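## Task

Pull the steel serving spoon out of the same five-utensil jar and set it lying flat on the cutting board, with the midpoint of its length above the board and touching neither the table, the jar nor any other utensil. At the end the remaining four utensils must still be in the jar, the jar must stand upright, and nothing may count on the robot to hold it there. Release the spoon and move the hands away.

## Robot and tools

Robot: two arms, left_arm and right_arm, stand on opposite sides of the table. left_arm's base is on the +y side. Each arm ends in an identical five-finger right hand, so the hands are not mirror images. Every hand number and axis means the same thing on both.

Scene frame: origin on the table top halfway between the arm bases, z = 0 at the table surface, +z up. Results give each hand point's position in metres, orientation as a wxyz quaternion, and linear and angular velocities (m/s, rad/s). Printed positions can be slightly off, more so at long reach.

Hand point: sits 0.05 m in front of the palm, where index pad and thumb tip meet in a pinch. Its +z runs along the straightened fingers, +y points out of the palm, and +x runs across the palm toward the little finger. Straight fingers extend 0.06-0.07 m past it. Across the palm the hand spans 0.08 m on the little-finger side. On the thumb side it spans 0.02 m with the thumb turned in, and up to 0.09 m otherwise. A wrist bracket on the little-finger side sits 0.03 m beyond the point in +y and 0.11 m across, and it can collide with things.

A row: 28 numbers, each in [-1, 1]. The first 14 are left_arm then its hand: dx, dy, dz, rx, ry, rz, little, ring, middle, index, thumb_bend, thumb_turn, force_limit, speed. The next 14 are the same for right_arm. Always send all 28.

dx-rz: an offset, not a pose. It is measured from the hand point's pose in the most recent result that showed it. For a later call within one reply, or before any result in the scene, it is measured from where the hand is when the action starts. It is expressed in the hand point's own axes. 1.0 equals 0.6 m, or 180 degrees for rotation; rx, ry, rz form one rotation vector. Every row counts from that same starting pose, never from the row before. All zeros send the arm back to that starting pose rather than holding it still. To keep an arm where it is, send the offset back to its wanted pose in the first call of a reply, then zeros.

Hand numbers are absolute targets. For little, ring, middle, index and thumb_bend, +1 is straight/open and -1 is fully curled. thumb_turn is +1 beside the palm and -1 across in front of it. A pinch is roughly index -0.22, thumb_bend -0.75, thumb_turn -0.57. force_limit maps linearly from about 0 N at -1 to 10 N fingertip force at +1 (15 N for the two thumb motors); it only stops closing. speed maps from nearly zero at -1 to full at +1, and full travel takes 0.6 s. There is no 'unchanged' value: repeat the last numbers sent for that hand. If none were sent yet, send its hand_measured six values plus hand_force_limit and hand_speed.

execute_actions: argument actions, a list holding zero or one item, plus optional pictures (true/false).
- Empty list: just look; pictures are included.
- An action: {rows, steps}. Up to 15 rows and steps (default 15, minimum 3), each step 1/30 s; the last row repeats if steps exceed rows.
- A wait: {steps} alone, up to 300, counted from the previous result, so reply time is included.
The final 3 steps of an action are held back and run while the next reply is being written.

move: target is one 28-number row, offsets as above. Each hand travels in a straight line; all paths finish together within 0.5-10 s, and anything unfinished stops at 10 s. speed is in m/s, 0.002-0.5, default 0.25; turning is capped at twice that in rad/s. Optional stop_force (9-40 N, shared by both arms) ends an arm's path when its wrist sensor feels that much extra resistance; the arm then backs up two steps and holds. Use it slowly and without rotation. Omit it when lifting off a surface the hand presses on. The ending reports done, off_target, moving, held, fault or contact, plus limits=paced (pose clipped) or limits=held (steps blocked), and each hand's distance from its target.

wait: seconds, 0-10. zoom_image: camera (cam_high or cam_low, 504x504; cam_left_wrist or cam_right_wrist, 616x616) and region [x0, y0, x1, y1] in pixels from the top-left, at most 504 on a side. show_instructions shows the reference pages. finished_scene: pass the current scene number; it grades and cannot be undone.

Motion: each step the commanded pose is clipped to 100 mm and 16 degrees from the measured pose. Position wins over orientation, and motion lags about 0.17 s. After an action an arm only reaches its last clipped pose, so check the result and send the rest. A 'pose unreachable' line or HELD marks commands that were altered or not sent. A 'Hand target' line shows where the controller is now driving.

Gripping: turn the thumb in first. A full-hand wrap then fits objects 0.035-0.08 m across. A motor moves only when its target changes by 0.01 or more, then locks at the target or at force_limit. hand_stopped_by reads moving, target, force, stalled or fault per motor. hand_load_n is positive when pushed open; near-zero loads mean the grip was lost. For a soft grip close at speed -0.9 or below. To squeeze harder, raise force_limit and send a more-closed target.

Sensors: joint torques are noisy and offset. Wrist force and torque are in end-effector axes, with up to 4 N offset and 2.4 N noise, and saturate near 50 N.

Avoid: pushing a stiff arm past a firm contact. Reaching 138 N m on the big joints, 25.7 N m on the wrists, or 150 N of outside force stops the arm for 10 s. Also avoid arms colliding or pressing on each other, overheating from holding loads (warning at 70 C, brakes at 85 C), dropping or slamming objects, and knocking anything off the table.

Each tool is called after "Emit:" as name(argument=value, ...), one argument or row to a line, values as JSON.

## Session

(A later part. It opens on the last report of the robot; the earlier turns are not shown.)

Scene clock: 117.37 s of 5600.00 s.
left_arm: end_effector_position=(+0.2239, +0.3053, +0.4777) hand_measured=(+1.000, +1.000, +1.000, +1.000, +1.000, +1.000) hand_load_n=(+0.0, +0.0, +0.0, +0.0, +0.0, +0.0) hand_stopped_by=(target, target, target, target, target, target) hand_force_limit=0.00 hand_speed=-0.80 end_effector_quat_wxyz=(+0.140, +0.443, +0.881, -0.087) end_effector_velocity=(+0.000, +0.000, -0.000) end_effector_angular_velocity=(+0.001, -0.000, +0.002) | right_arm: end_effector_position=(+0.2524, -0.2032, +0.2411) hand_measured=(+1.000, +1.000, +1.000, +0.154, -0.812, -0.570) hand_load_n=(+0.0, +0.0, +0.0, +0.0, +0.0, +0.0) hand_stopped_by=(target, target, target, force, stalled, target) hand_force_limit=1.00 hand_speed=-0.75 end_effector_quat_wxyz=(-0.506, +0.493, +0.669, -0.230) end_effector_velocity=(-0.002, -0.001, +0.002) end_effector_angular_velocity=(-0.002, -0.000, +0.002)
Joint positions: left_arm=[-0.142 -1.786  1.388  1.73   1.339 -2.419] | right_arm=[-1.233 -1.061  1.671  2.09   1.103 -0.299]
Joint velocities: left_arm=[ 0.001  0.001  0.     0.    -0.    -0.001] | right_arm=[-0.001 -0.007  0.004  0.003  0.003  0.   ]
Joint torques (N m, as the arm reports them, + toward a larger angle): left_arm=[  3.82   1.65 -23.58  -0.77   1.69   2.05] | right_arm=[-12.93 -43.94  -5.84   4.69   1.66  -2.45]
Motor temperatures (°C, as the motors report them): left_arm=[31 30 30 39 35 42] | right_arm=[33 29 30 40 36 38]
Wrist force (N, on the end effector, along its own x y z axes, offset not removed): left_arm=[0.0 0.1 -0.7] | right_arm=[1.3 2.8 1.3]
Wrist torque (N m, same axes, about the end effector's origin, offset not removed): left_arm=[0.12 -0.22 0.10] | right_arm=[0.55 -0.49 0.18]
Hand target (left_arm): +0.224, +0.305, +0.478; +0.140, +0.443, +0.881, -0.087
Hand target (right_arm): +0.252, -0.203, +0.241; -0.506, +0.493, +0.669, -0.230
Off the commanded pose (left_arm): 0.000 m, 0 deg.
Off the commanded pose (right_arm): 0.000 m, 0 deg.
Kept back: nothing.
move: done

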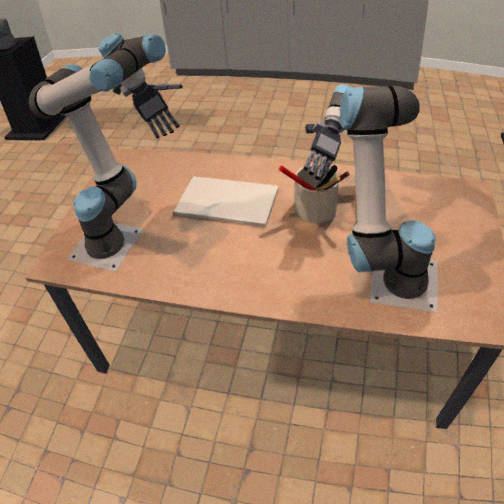

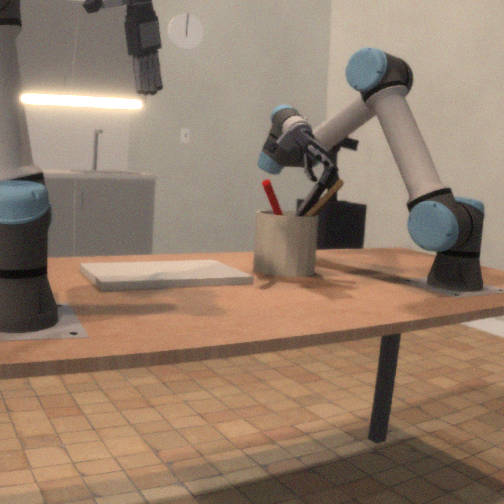

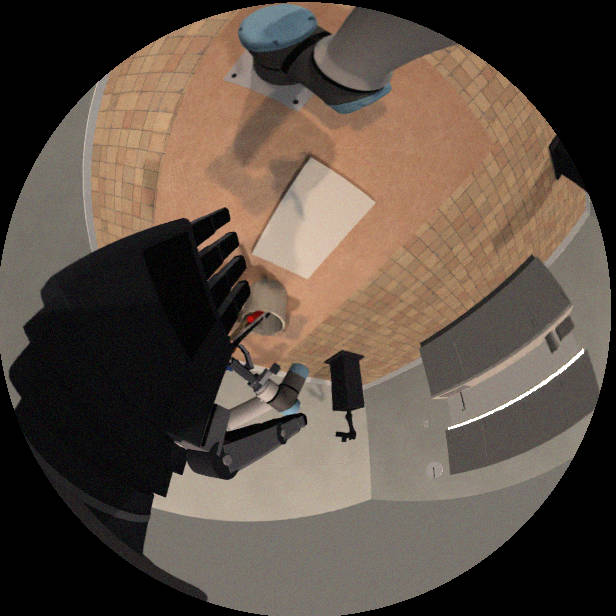

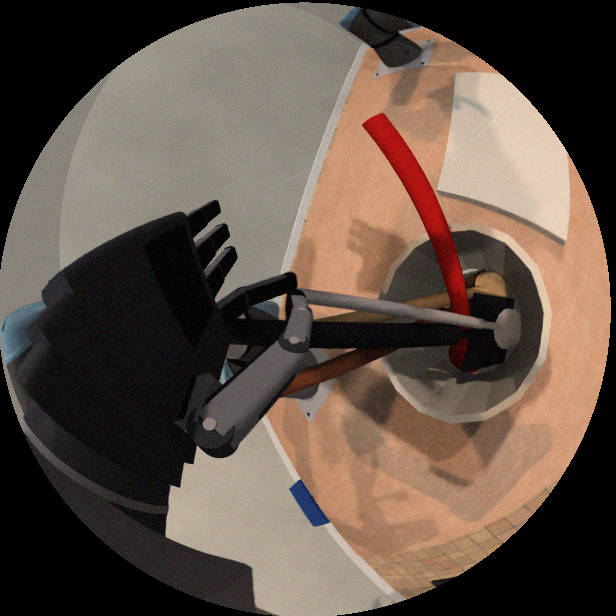

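Emit:
move(
  target=[0,0,0,0,0,0,1,1,1,1,1,1,0,-0.8, 0.016,-0.04,0,0,0,0,1,1,1,0.3,-0.7,-0.57,1.0,-0.3],
  speed=0.03,
)

Emit:
zoom_image(
  camera="cam_right_wrist",
  region=[200,200,440,440],
)

Emit:
zoom_image(
  camera="cam_low",
  region=[250,100,390,240],
)

Scene clock: 119.67 s of 5600.00 s.
left_arm: end_effector_position=(+0.2239, +0.3053, +0.4777) hand_measured=(+1.000, +1.000, +1.000, +1.000, +1.000, +1.000) hand_load_n=(+0.0, +0.0, +0.0, +0.0, +0.0, +0.0) hand_stopped_by=(target, target, target, target, target, target) hand_force_limit=0.00 hand_speed=-0.80 end_effector_quat_wxyz=(+0.140, +0.443, +0.881, -0.087) end_effector_velocity=(-0.001, -0.000, -0.000) end_effector_angular_velocity=(+0.000, -0.000, -0.002) | right_arm: end_effector_position=(+0.2423, -0.2044, +0.2644) hand_measured=(+1.000, +1.000, +1.000, +0.300, -0.700, -0.570) hand_load_n=(+0.0, +0.0, +0.0, +0.0, +0.0, +0.0) hand_stopped_by=(target, target, target, target, target, target) hand_force_limit=1.00 hand_speed=-0.30 end_effector_quat_wxyz=(-0.506, +0.493, +0.669, -0.230) end_effector_velocity=(-0.000, -0.000, +0.002) end_effector_angular_velocity=(+0.000, -0.000, -0.002)
Joint positions: left_arm=[-0.142 -1.786  1.388  1.73   1.339 -2.419] | right_arm=[-1.229 -1.111  1.679  2.131  1.1   -0.297]
Joint velocities: left_arm=[-0.002  0.     0.     0.    -0.     0.   ] | right_arm=[-0.001 -0.005  0.     0.004 -0.001  0.001]
Joint torques (N m, as the arm reports them, + toward a larger angle): left_arm=[  3.8    1.09 -24.04  -0.75   1.77   2.09] | right_arm=[ 13.68 -41.38  -5.28   5.37  -2.38   2.53]
Motor temperatures (°C, as the motors report them): left_arm=[31 30 30 39 35 42] | right_arm=[33 29 30 40 36 38]
Wrist force (N, on the end effector, along its own x y z axes, offset not removed): left_arm=[-0.7 -1.0 0.4] | right_arm=[0.4 1.0 2.6]
Wrist torque (N m, same axes, about the end effector's origin, offset not removed): left_arm=[-0.12 -0.19 0.03] | right_arm=[0.08 -0.37 0.01]
Hand target (left_arm): +0.224, +0.305, +0.478; +0.140, +0.443, +0.881, -0.087
Hand target (right_arm): +0.242, -0.204, +0.265; -0.506, +0.493, +0.669, -0.230
Off the commanded pose (left_arm): 0.000 m, 0 deg.
Off the commanded pose (right_arm): 0.000 m, 0 deg.
Kept back: nothing.
move: done

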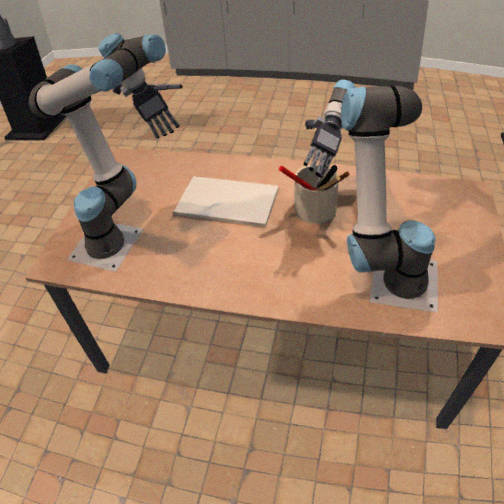

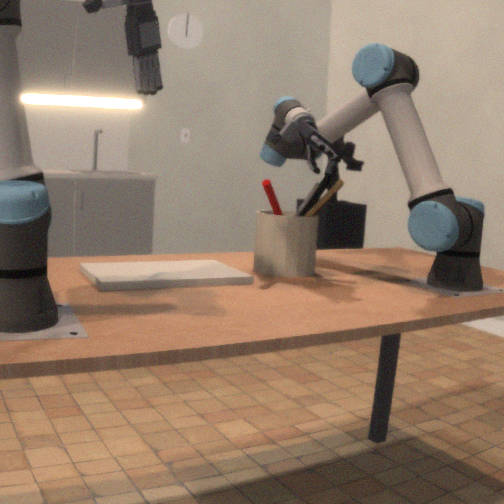

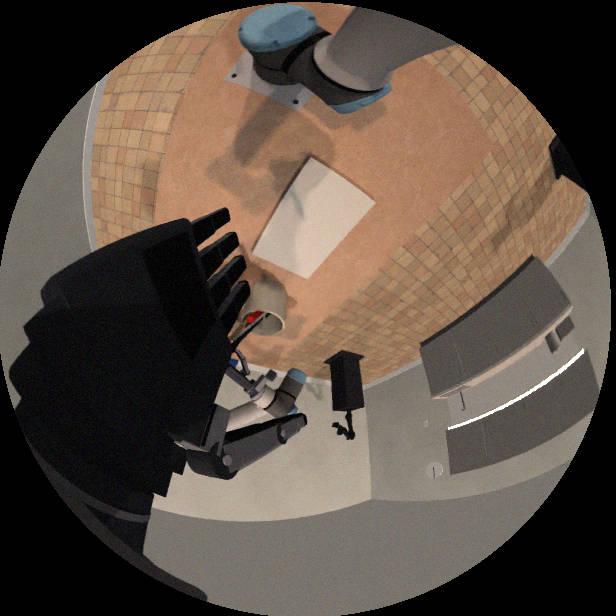

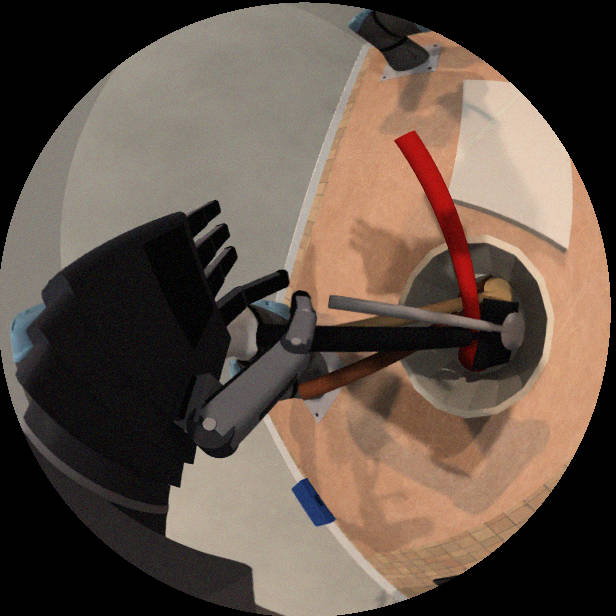

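Region (200, 200, 440, 440) of cam_right_wrist's 616x616 image, scaled by 2.100, with more detail than that image has.

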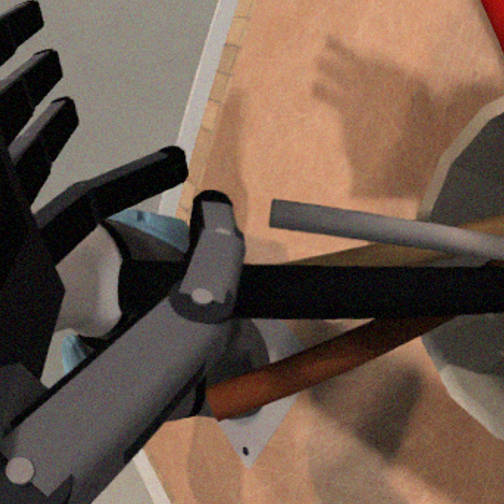

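Region (250, 100, 390, 240) of cam_low's 504x504 image, scaled by 3.600, with more detail than that image has.

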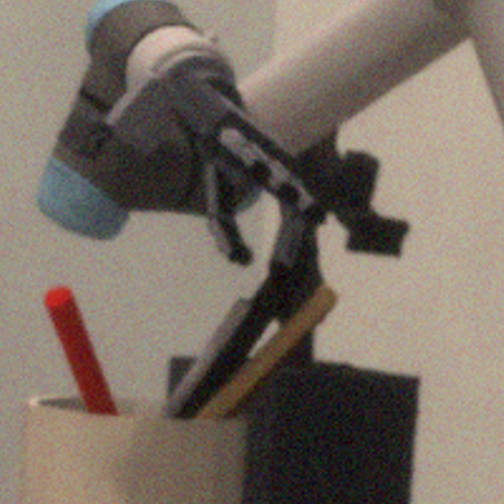

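Emit:
move(
  target=[0,0,0,0,0,0,1,1,1,1,1,1,0,-0.8, 0,0.06,0,0,0,0,1,1,1,0.3,-0.7,-0.57,1.0,-0.3],
  speed=0.012,
  stop_force=9,
)

Emit:
zoom_image(
  camera="cam_right_wrist",
  region=[200,200,440,440],
)

Emit:
zoom_image(
  camera="cam_low",
  region=[250,100,390,240],
)

Emit:
zoom_image(
  camera="cam_high",
  region=[270,120,370,220],
)

Scene clock: 123.17 s of 5600.00 s.
left_arm: end_effector_position=(+0.2239, +0.3053, +0.4777) hand_measured=(+1.000, +1.000, +1.000, +1.000, +1.000, +1.000) hand_load_n=(+0.0, +0.0, +0.0, +0.0, +0.0, +0.0) hand_stopped_by=(target, target, target, target, target, target) hand_force_limit=0.00 hand_speed=-0.80 end_effector_quat_wxyz=(+0.140, +0.443, +0.881, -0.087) end_effector_velocity=(+0.000, +0.001, +0.000) end_effector_angular_velocity=(-0.001, -0.000, +0.003) | right_arm: end_effector_position=(+0.2575, -0.1899, +0.2357) hand_measured=(+1.000, +1.000, +1.000, +0.300, -0.700, -0.570) hand_load_n=(+0.0, +0.0, +0.0, +0.0, +0.0, +0.0) hand_stopped_by=(target, target, target, target, target, target) hand_force_limit=1.00 hand_speed=-0.30 end_effector_quat_wxyz=(-0.506, +0.493, +0.669, -0.230) end_effector_velocity=(+0.001, +0.001, -0.002) end_effector_angular_velocity=(-0.003, +0.000, +0.001)
Joint positions: left_arm=[-0.142 -1.786  1.388  1.73   1.339 -2.419] | right_arm=[-1.211 -1.03   1.636  2.09   1.083 -0.288]
Joint velocities: left_arm=[ 0.001 -0.001 -0.     0.    -0.001 -0.001] | right_arm=[ 0.002  0.006 -0.004 -0.003 -0.     0.003]
Joint torques (N m, as the arm reports them, + toward a larger angle): left_arm=[  3.67   1.33 -24.13  -0.66   1.66   2.14] | right_arm=[ 13.29 -23.35 -23.47   0.17  -2.     2.54]
Motor temperatures (°C, as the motors report them): left_arm=[31 30 30 39 35 42] | right_arm=[33 29 30 40 36 38]
Wrist force (N, on the end effector, along its own x y z axes, offset not removed): left_arm=[1.4 -1.6 0.4] | right_arm=[0.6 1.7 1.1]
Wrist torque (N m, same axes, about the end effector's origin, offset not removed): left_arm=[-0.19 -0.50 0.17] | right_arm=[0.36 -0.23 -0.01]
Hand target (left_arm): +0.224, +0.305, +0.478; +0.140, +0.443, +0.881, -0.087
Hand target (right_arm): +0.258, -0.190, +0.235; -0.506, +0.493, +0.669, -0.230
Off the commanded pose (left_arm): 0.000 m, 0 deg.
Off the commanded pose (right_arm): 0.000 m, 0 deg.
Kept back: nothing.
move: done

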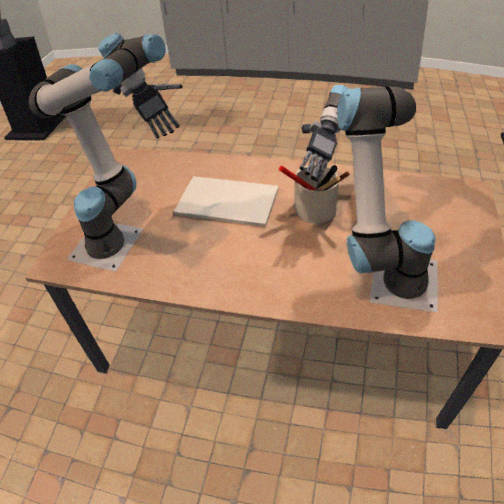

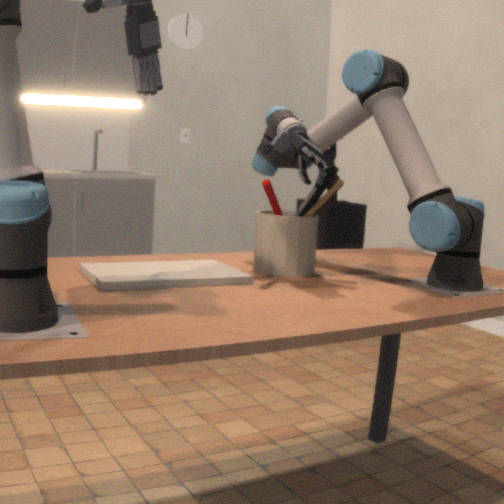

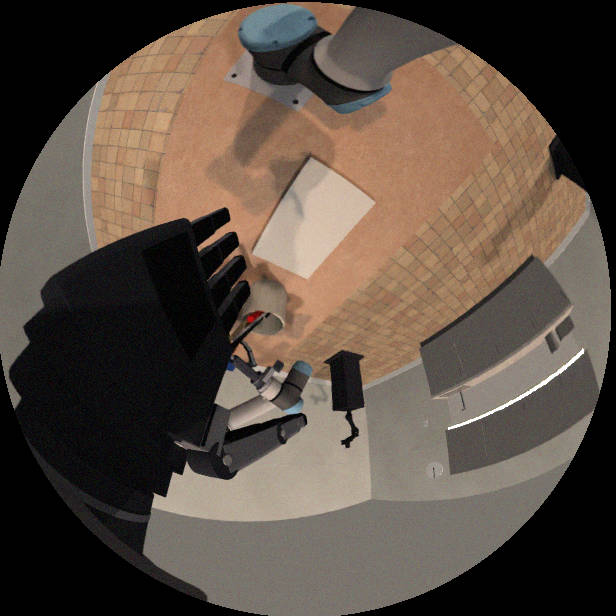

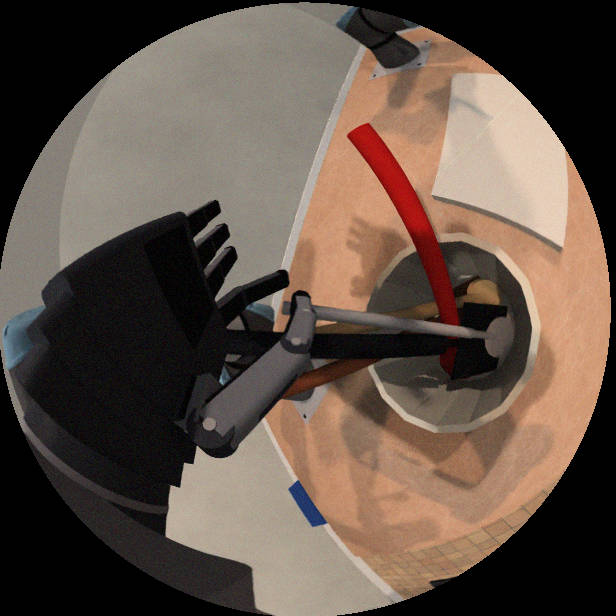

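Region (200, 200, 440, 440) of cam_right_wrist's 616x616 image, scaled by 2.100, with more detail than that image has.

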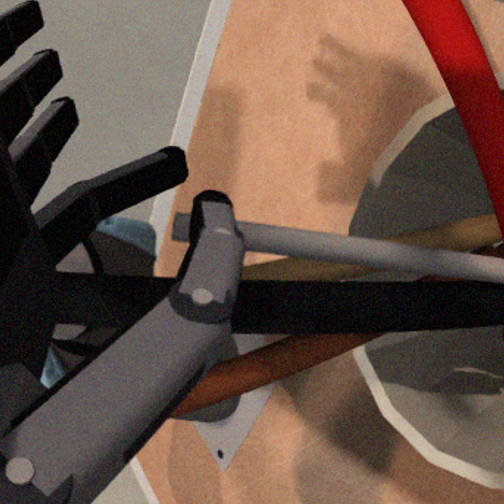

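Region (250, 100, 390, 240) of cam_low's 504x504 image, scaled by 3.600, with more detail than that image has.

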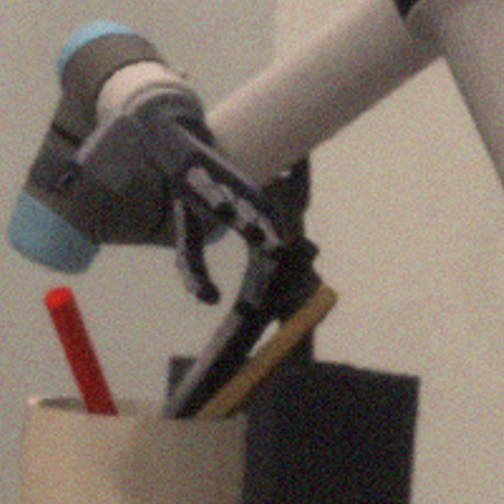

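Region (270, 120, 370, 220) of cam_high's 504x504 image, scaled by 5.040, with more detail than that image has.

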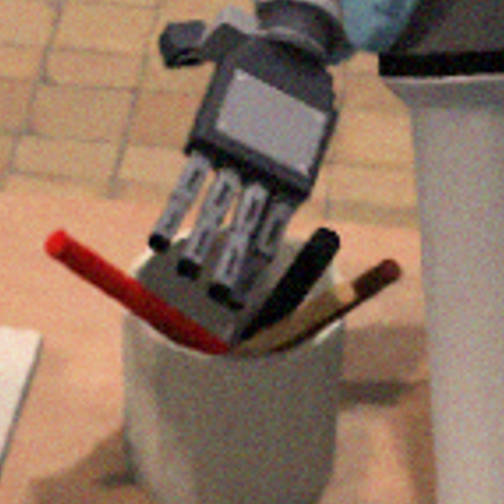

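Emit:
move(
  target=[0,0,0,0,0,0,1,1,1,1,1,1,0,-0.8, 0,0.035,0,0,0,0,1,1,1,0.3,-0.7,-0.57,1.0,-0.3],
  speed=0.012,
  stop_force=9,
)

Emit:
execute_actions(
  actions=[
    {"rows":[[0,0,0,0,0,0,1,1,1,1,1,1,0,-0.8, 0,0,0,0,0,0,1,1,1,-0.5,-0.82,-0.57,1.0,-0.75]],"steps":15},
  ],
)

Emit:
wait(
  seconds=1.5,
)

Emit:
zoom_image(
  camera="cam_right_wrist",
  region=[200,200,440,440],
)

Emit:
zoom_image(
  camera="cam_low",
  region=[250,100,390,240],
)

Scene clock: 125.37 s of 5600.00 s.
left_arm: end_effector_position=(+0.2239, +0.3053, +0.4777) hand_measured=(+1.000, +1.000, +1.000, +1.000, +1.000, +1.000) hand_load_n=(+0.0, +0.0, +0.0, +0.0, +0.0, +0.0) hand_stopped_by=(target, target, target, target, target, target) hand_force_limit=0.00 hand_speed=-0.80 end_effector_quat_wxyz=(+0.140, +0.443, +0.881, -0.087) end_effector_velocity=(-0.000, +0.000, +0.000) end_effector_angular_velocity=(-0.001, +0.000, +0.001) | right_arm: end_effector_position=(+0.2663, -0.1814, +0.2191) hand_measured=(+1.000, +1.000, +1.000, +0.300, -0.700, -0.570) hand_load_n=(+0.0, +0.0, +0.0, +0.0, +0.0, +0.0) hand_stopped_by=(target, target, target, target, target, target) hand_force_limit=1.00 hand_speed=-0.30 end_effector_quat_wxyz=(-0.506, +0.493, +0.669, -0.230) end_effector_velocity=(+0.001, +0.001, -0.002) end_effector_angular_velocity=(-0.000, -0.000, +0.000)
Joint positions: left_arm=[-0.142 -1.786  1.388  1.73   1.339 -2.419] | right_arm=[-1.2   -0.983  1.607  2.069  1.074 -0.283]
Joint velocities: left_arm=[-0.001 -0.001 -0.001  0.001 -0.    -0.001] | right_arm=[ 0.001  0.006 -0.004 -0.003 -0.001  0.001]
Joint torques (N m, as the arm reports them, + toward a larger angle): left_arm=[  3.99   1.21 -23.97  -0.71   1.79   2.07] | right_arm=[ 14.1  -27.56 -27.71  -0.17  -2.23   2.33]
Motor temperatures (°C, as the motors report them): left_arm=[31 30 30 39 35 42] | right_arm=[33 29 30 40 36 38]
Wrist force (N, on the end effector, along its own x y z axes, offset not removed): left_arm=[-0.1 -1.1 2.6] | right_arm=[0.9 1.5 3.1]
Wrist torque (N m, same axes, about the end effector's origin, offset not removed): left_arm=[-0.27 -0.33 0.12] | right_arm=[0.24 -0.29 0.04]
Hand target (left_arm): +0.224, +0.305, +0.478; +0.140, +0.443, +0.881, -0.087
Hand target (right_arm): +0.266, -0.181, +0.219; -0.506, +0.493, +0.669, -0.230
Off the commanded pose (left_arm): 0.000 m, 0 deg.
Off the commanded pose (right_arm): 0.000 m, 0 deg.
Kept back: nothing.
move: done

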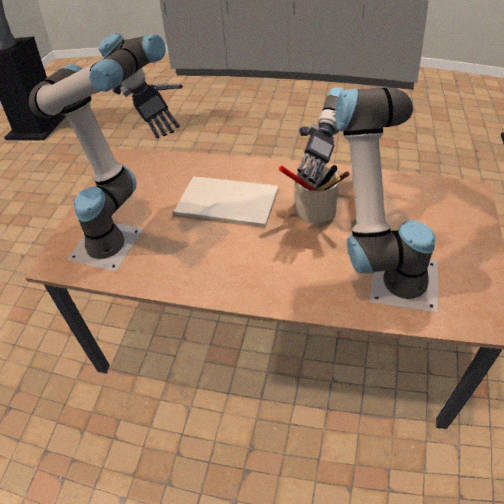

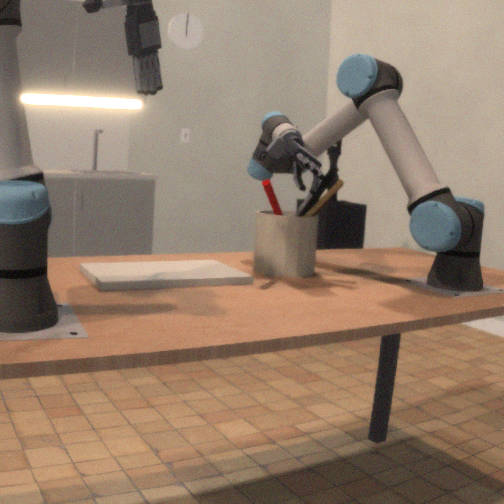

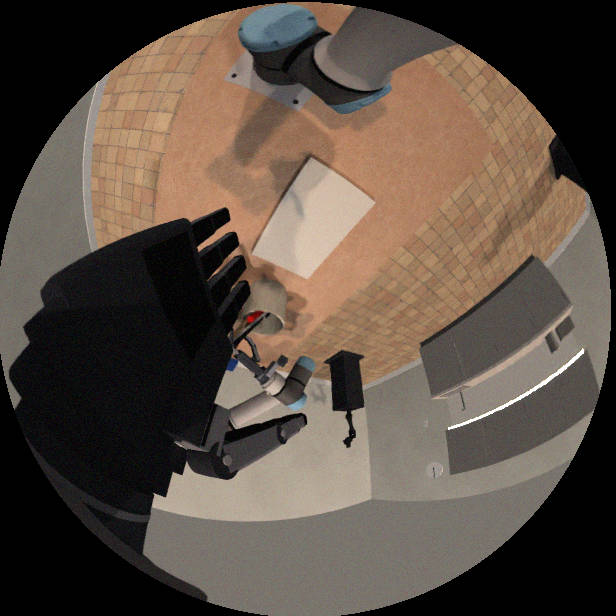

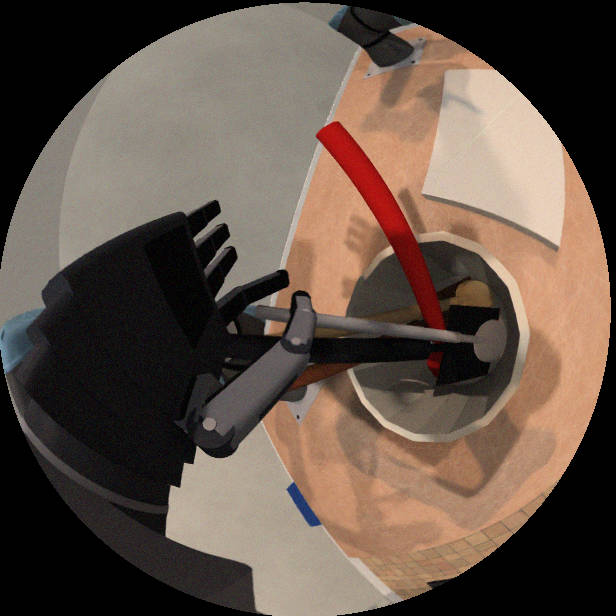

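Scene clock: 125.77 s of 5600.00 s.
left_arm: end_effector_position=(+0.2239, +0.3053, +0.4777) hand_measured=(+1.000, +1.000, +1.000, +1.000, +1.000, +1.000) hand_load_n=(+0.0, +0.0, +0.0, +0.0, +0.0, +0.0) hand_stopped_by=(target, target, target, target, target, target) hand_force_limit=0.00 hand_speed=-0.80 end_effector_quat_wxyz=(+0.140, +0.443, +0.881, -0.087) end_effector_velocity=(+0.000, +0.000, +0.000) end_effector_angular_velocity=(-0.001, -0.001, +0.000) | right_arm: end_effector_position=(+0.2664, -0.1814, +0.2190) hand_measured=(+1.000, +1.000, +1.000, +0.176, -0.778, -0.570) hand_load_n=(+0.0, +0.0, +0.0, +0.0, +0.0, +0.0) hand_stopped_by=(target, target, target, moving, moving, target) hand_force_limit=1.00 hand_speed=-0.75 end_effector_quat_wxyz=(-0.506, +0.493, +0.669, -0.230) end_effector_velocity=(-0.000, +0.000, +0.000) end_effector_angular_velocity=(+0.001, -0.001, +0.001)
Joint positions: left_arm=[-0.142 -1.786  1.388  1.73   1.339 -2.419] | right_arm=[-1.2   -0.983  1.607  2.069  1.074 -0.283]
Joint velocities: left_arm=[ 0.    -0.001  0.     0.    -0.001  0.   ] | right_arm=[ 0.001 -0.001  0.    -0.    -0.001 -0.001]
Joint torques (N m, as the arm reports them, + toward a larger angle): left_arm=[  3.73   1.11 -23.6   -0.62   1.71   2.1 ] | right_arm=[  9.72 -45.24 -10.91   1.91  -0.83   1.93]
Motor temperatures (°C, as the motors report them): left_arm=[31 30 30 39 35 42] | right_arm=[33 29 30 40 36 38]
Wrist force (N, on the end effector, along its own x y z axes, offset not removed): left_arm=[0.4 -1.6 0.7] | right_arm=[-0.7 3.0 1.9]
Wrist torque (N m, same axes, about the end effector's origin, offset not removed): left_arm=[-0.27 -0.28 0.00] | right_arm=[0.50 -0.12 0.00]
Steps of this call (steps 1 to 12: the first 12 steps of this action). Readings (end_effector_position | what the end effector reports):
1: left_arm (+0.2239, +0.3053, +0.4777) | right_arm (+0.2664, -0.1814, +0.2190) | left_arm hand_measured=(+1.000, +1.000, +1.000, +1.000, +1.000, +1.000) hand_load_n=(+0.0, +0.0, +0.0, +0.0, +0.0, +0.0) hand_stopped_by=(target, target, target, target, target, target) hand_force_limit=0.00 hand_speed=-0.80 | right_arm hand_measured=(+1.000, +1.000, +1.000, +0.300, -0.700, -0.570) hand_load_n=(+0.0, +0.0, +0.0, +0.0, +0.0, +0.0) hand_stopped_by=(target, target, target, moving, moving, target) hand_force_limit=1.00 hand_speed=-0.75
2: left_arm (+0.2239, +0.3053, +0.4777) | right_arm (+0.2664, -0.1814, +0.2190) | left_arm hand_measured=(+1.000, +1.000, +1.000, +1.000, +1.000, +1.000) hand_load_n=(+0.0, +0.0, +0.0, +0.0, +0.0, +0.0) hand_stopped_by=(target, target, target, target, target, target) hand_force_limit=0.00 hand_speed=-0.80 | right_arm hand_measured=(+1.000, +1.000, +1.000, +0.300, -0.700, -0.570) hand_load_n=(+0.0, +0.0, +0.0, +0.0, +0.0, +0.0) hand_stopped_by=(target, target, target, moving, moving, target) hand_force_limit=1.00 hand_speed=-0.75
4: left_arm (+0.2239, +0.3053, +0.4777) | right_arm (+0.2664, -0.1814, +0.2190) | left_arm hand_measured=(+1.000, +1.000, +1.000, +1.000, +1.000, +1.000) hand_load_n=(+0.0, +0.0, +0.0, +0.0, +0.0, +0.0) hand_stopped_by=(target, target, target, target, target, target) hand_force_limit=0.00 hand_speed=-0.80 | right_arm hand_measured=(+1.000, +1.000, +1.000, +0.288, -0.708, -0.570) hand_load_n=(+0.0, +0.0, +0.0, +0.0, +0.0, +0.0) hand_stopped_by=(target, target, target, moving, moving, target) hand_force_limit=1.00 hand_speed=-0.75
8: left_arm (+0.2239, +0.3053, +0.4777) | right_arm (+0.2664, -0.1814, +0.2190) | left_arm hand_measured=(+1.000, +1.000, +1.000, +1.000, +1.000, +1.000) hand_load_n=(+0.0, +0.0, +0.0, +0.0, +0.0, +0.0) hand_stopped_by=(target, target, target, target, target, target) hand_force_limit=0.00 hand_speed=-0.80 | right_arm hand_measured=(+1.000, +1.000, +1.000, +0.232, -0.742, -0.570) hand_load_n=(+0.0, +0.0, +0.0, +0.0, +0.0, +0.0) hand_stopped_by=(target, target, target, moving, moving, target) hand_force_limit=1.00 hand_speed=-0.75
12: the state above

Scene clock: 127.37 s of 5600.00 s.
left_arm: end_effector_position=(+0.2239, +0.3053, +0.4777) hand_measured=(+1.000, +1.000, +1.000, +1.000, +1.000, +1.000) hand_load_n=(+0.0, +0.0, +0.0, +0.0, +0.0, +0.0) hand_stopped_by=(target, target, target, target, target, target) hand_force_limit=0.00 hand_speed=-0.80 end_effector_quat_wxyz=(+0.140, +0.443, +0.881, -0.087) end_effector_velocity=(+0.000, +0.000, -0.000) end_effector_angular_velocity=(+0.002, +0.001, +0.002) | right_arm: end_effector_position=(+0.2663, -0.1814, +0.2191) hand_measured=(+1.000, +1.000, +1.000, -0.236, -0.820, -0.570) hand_load_n=(+0.0, +0.0, +0.0, +10.0, +1.0, -0.5) hand_stopped_by=(target, target, target, force, target, target) hand_force_limit=1.00 hand_speed=-0.75 end_effector_quat_wxyz=(-0.506, +0.493, +0.669, -0.230) end_effector_velocity=(-0.000, -0.000, -0.000) end_effector_angular_velocity=(-0.000, -0.000, +0.002)
Joint positions: left_arm=[-0.142 -1.786  1.388  1.73   1.339 -2.419] | right_arm=[-1.2   -0.983  1.607  2.069  1.074 -0.283]
Joint velocities: left_arm=[ 0.001  0.002  0.     0.     0.001 -0.001] | right_arm=[ 0.001 -0.     0.     0.     0.001 -0.   ]
Joint torques (N m, as the arm reports them, + toward a larger angle): left_arm=[  4.01   1.18 -23.61  -0.67   1.81   2.11] | right_arm=[-10.19 -46.77  -4.53   5.1    1.66  -0.86]
Motor temperatures (°C, as the motors report them): left_arm=[31 30 30 39 35 42] | right_arm=[33 29 30 40 36 38]
Wrist force (N, on the end effector, along its own x y z axes, offset not removed): left_arm=[-0.5 -1.8 0.4] | right_arm=[1.6 2.5 2.3]
Wrist torque (N m, same axes, about the end effector's origin, offset not removed): left_arm=[-0.22 -0.15 -0.03] | right_arm=[0.39 -0.45 0.14]
Hand target (left_arm): +0.224, +0.305, +0.478; +0.140, +0.443, +0.881, -0.087
Hand target (right_arm): +0.266, -0.181, +0.219; -0.506, +0.493, +0.669, -0.230
Off the commanded pose (left_arm): 0.000 m, 0 deg.
Off the commanded pose (right_arm): 0.000 m, 0 deg.
Kept back: nothing.
Steps of this call (steps 1 to 3: the last 3 steps of your previous action; steps 4 to 48: nothing new was sent). Readings (end_effector_position | what the end effector reports):
1: left_arm (+0.2239, +0.3053, +0.4777) | right_arm (+0.2664, -0.1814, +0.2190) | left_arm hand_measured=(+1.000, +1.000, +1.000, +1.000, +1.000, +1.000) hand_load_n=(+0.0, +0.0, +0.0, +0.0, +0.0, +0.0) hand_stopped_by=(target, target, target, target, target, target) hand_force_limit=0.00 hand_speed=-0.80 | right_arm hand_measured=(+1.000, +1.000, +1.000, +0.162, -0.786, -0.570) hand_load_n=(+0.0, +0.0, +0.0, +0.0, +0.0, +0.0) hand_stopped_by=(target, target, target, moving, moving, target) hand_force_limit=1.00 hand_speed=-0.75
2: left_arm (+0.2239, +0.3053, +0.4777) | right_arm (+0.2664, -0.1814, +0.2190) | left_arm hand_measured=(+1.000, +1.000, +1.000, +1.000, +1.000, +1.000) hand_load_n=(+0.0, +0.0, +0.0, +0.0, +0.0, +0.0) hand_stopped_by=(target, target, target, target, target, target) hand_force_limit=0.00 hand_speed=-0.80 | right_arm hand_measured=(+1.000, +1.000, +1.000, +0.148, -0.796, -0.570) hand_load_n=(+0.0, +0.0, +0.0, +0.0, +0.0, +0.0) hand_stopped_by=(target, target, target, moving, moving, target) hand_force_limit=1.00 hand_speed=-0.75
4: left_arm (+0.2239, +0.3053, +0.4777) | right_arm (+0.2664, -0.1814, +0.2190) | left_arm hand_measured=(+1.000, +1.000, +1.000, +1.000, +1.000, +1.000) hand_load_n=(+0.0, +0.0, +0.0, +0.0, +0.0, +0.0) hand_stopped_by=(target, target, target, target, target, target) hand_force_limit=0.00 hand_speed=-0.80 | right_arm hand_measured=(+1.000, +1.000, +1.000, +0.120, -0.814, -0.570) hand_load_n=(+0.0, +0.0, +0.0, +0.0, +0.0, +0.0) hand_stopped_by=(target, target, target, moving, moving, target) hand_force_limit=1.00 hand_speed=-0.75
8: left_arm (+0.2239, +0.3053, +0.4777) | right_arm (+0.2663, -0.1814, +0.2191) | left_arm hand_measured=(+1.000, +1.000, +1.000, +1.000, +1.000, +1.000) hand_load_n=(+0.0, +0.0, +0.0, +0.0, +0.0, +0.0) hand_stopped_by=(target, target, target, target, target, target) hand_force_limit=0.00 hand_speed=-0.80 | right_arm hand_measured=(+1.000, +1.000, +1.000, +0.066, -0.820, -0.570) hand_load_n=(+0.0, +0.0, +0.0, +0.0, +0.0, +0.0) hand_stopped_by=(target, target, target, moving, target, target) hand_force_limit=1.00 hand_speed=-0.75
48: the state above

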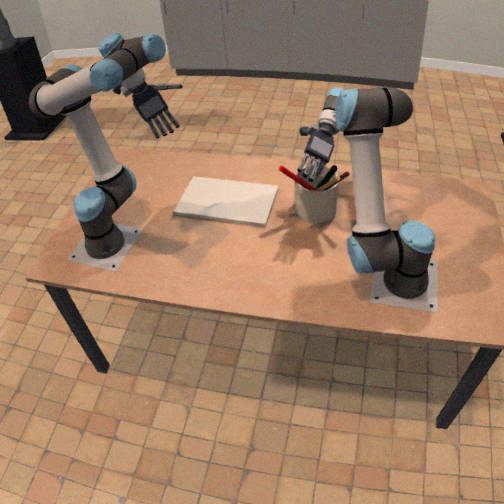

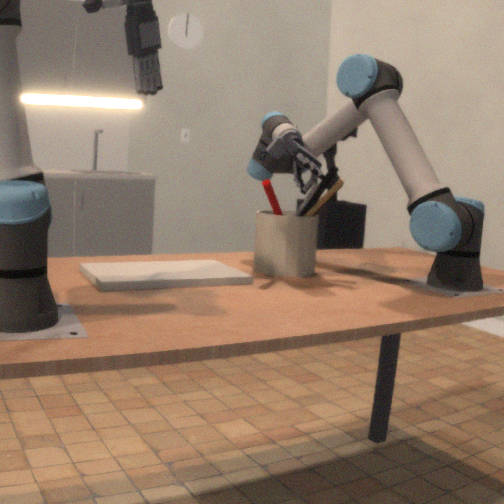

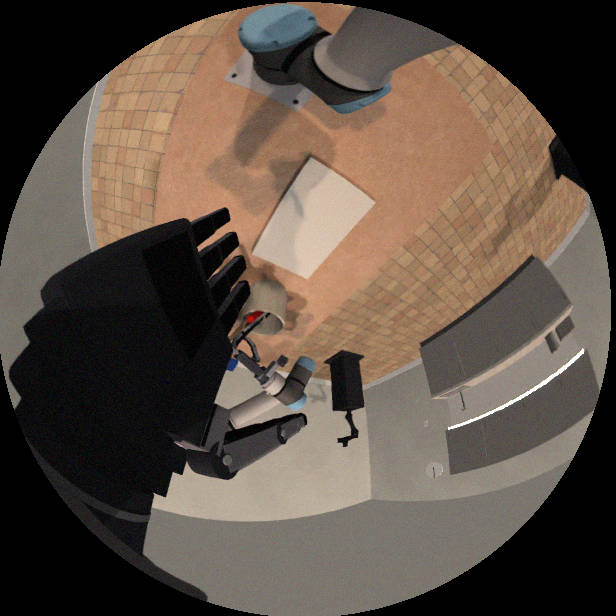

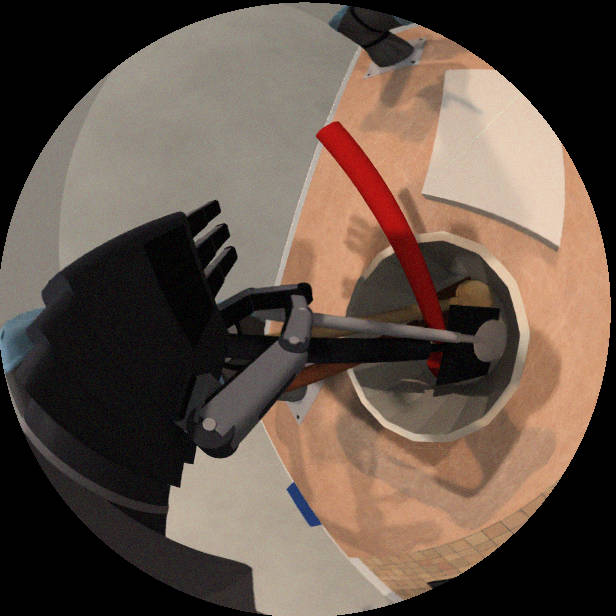

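Region (200, 200, 440, 440) of cam_right_wrist's 616x616 image, scaled by 2.100, with more detail than that image has.

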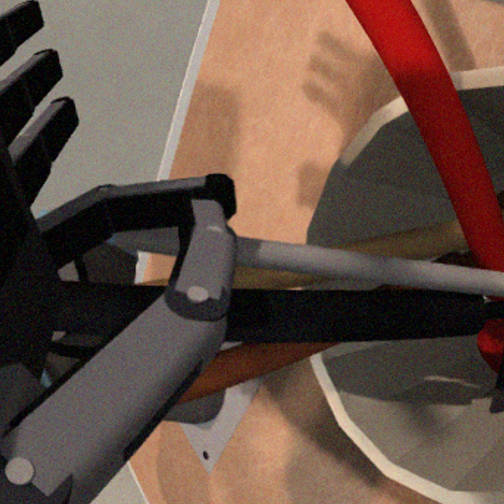

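Region (250, 100, 390, 240) of cam_low's 504x504 image, scaled by 3.600, with more detail than that image has.

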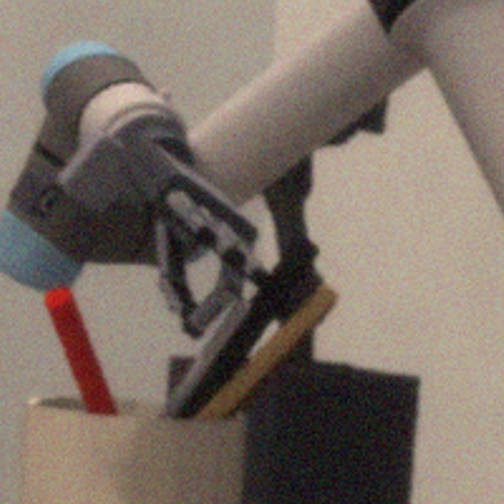

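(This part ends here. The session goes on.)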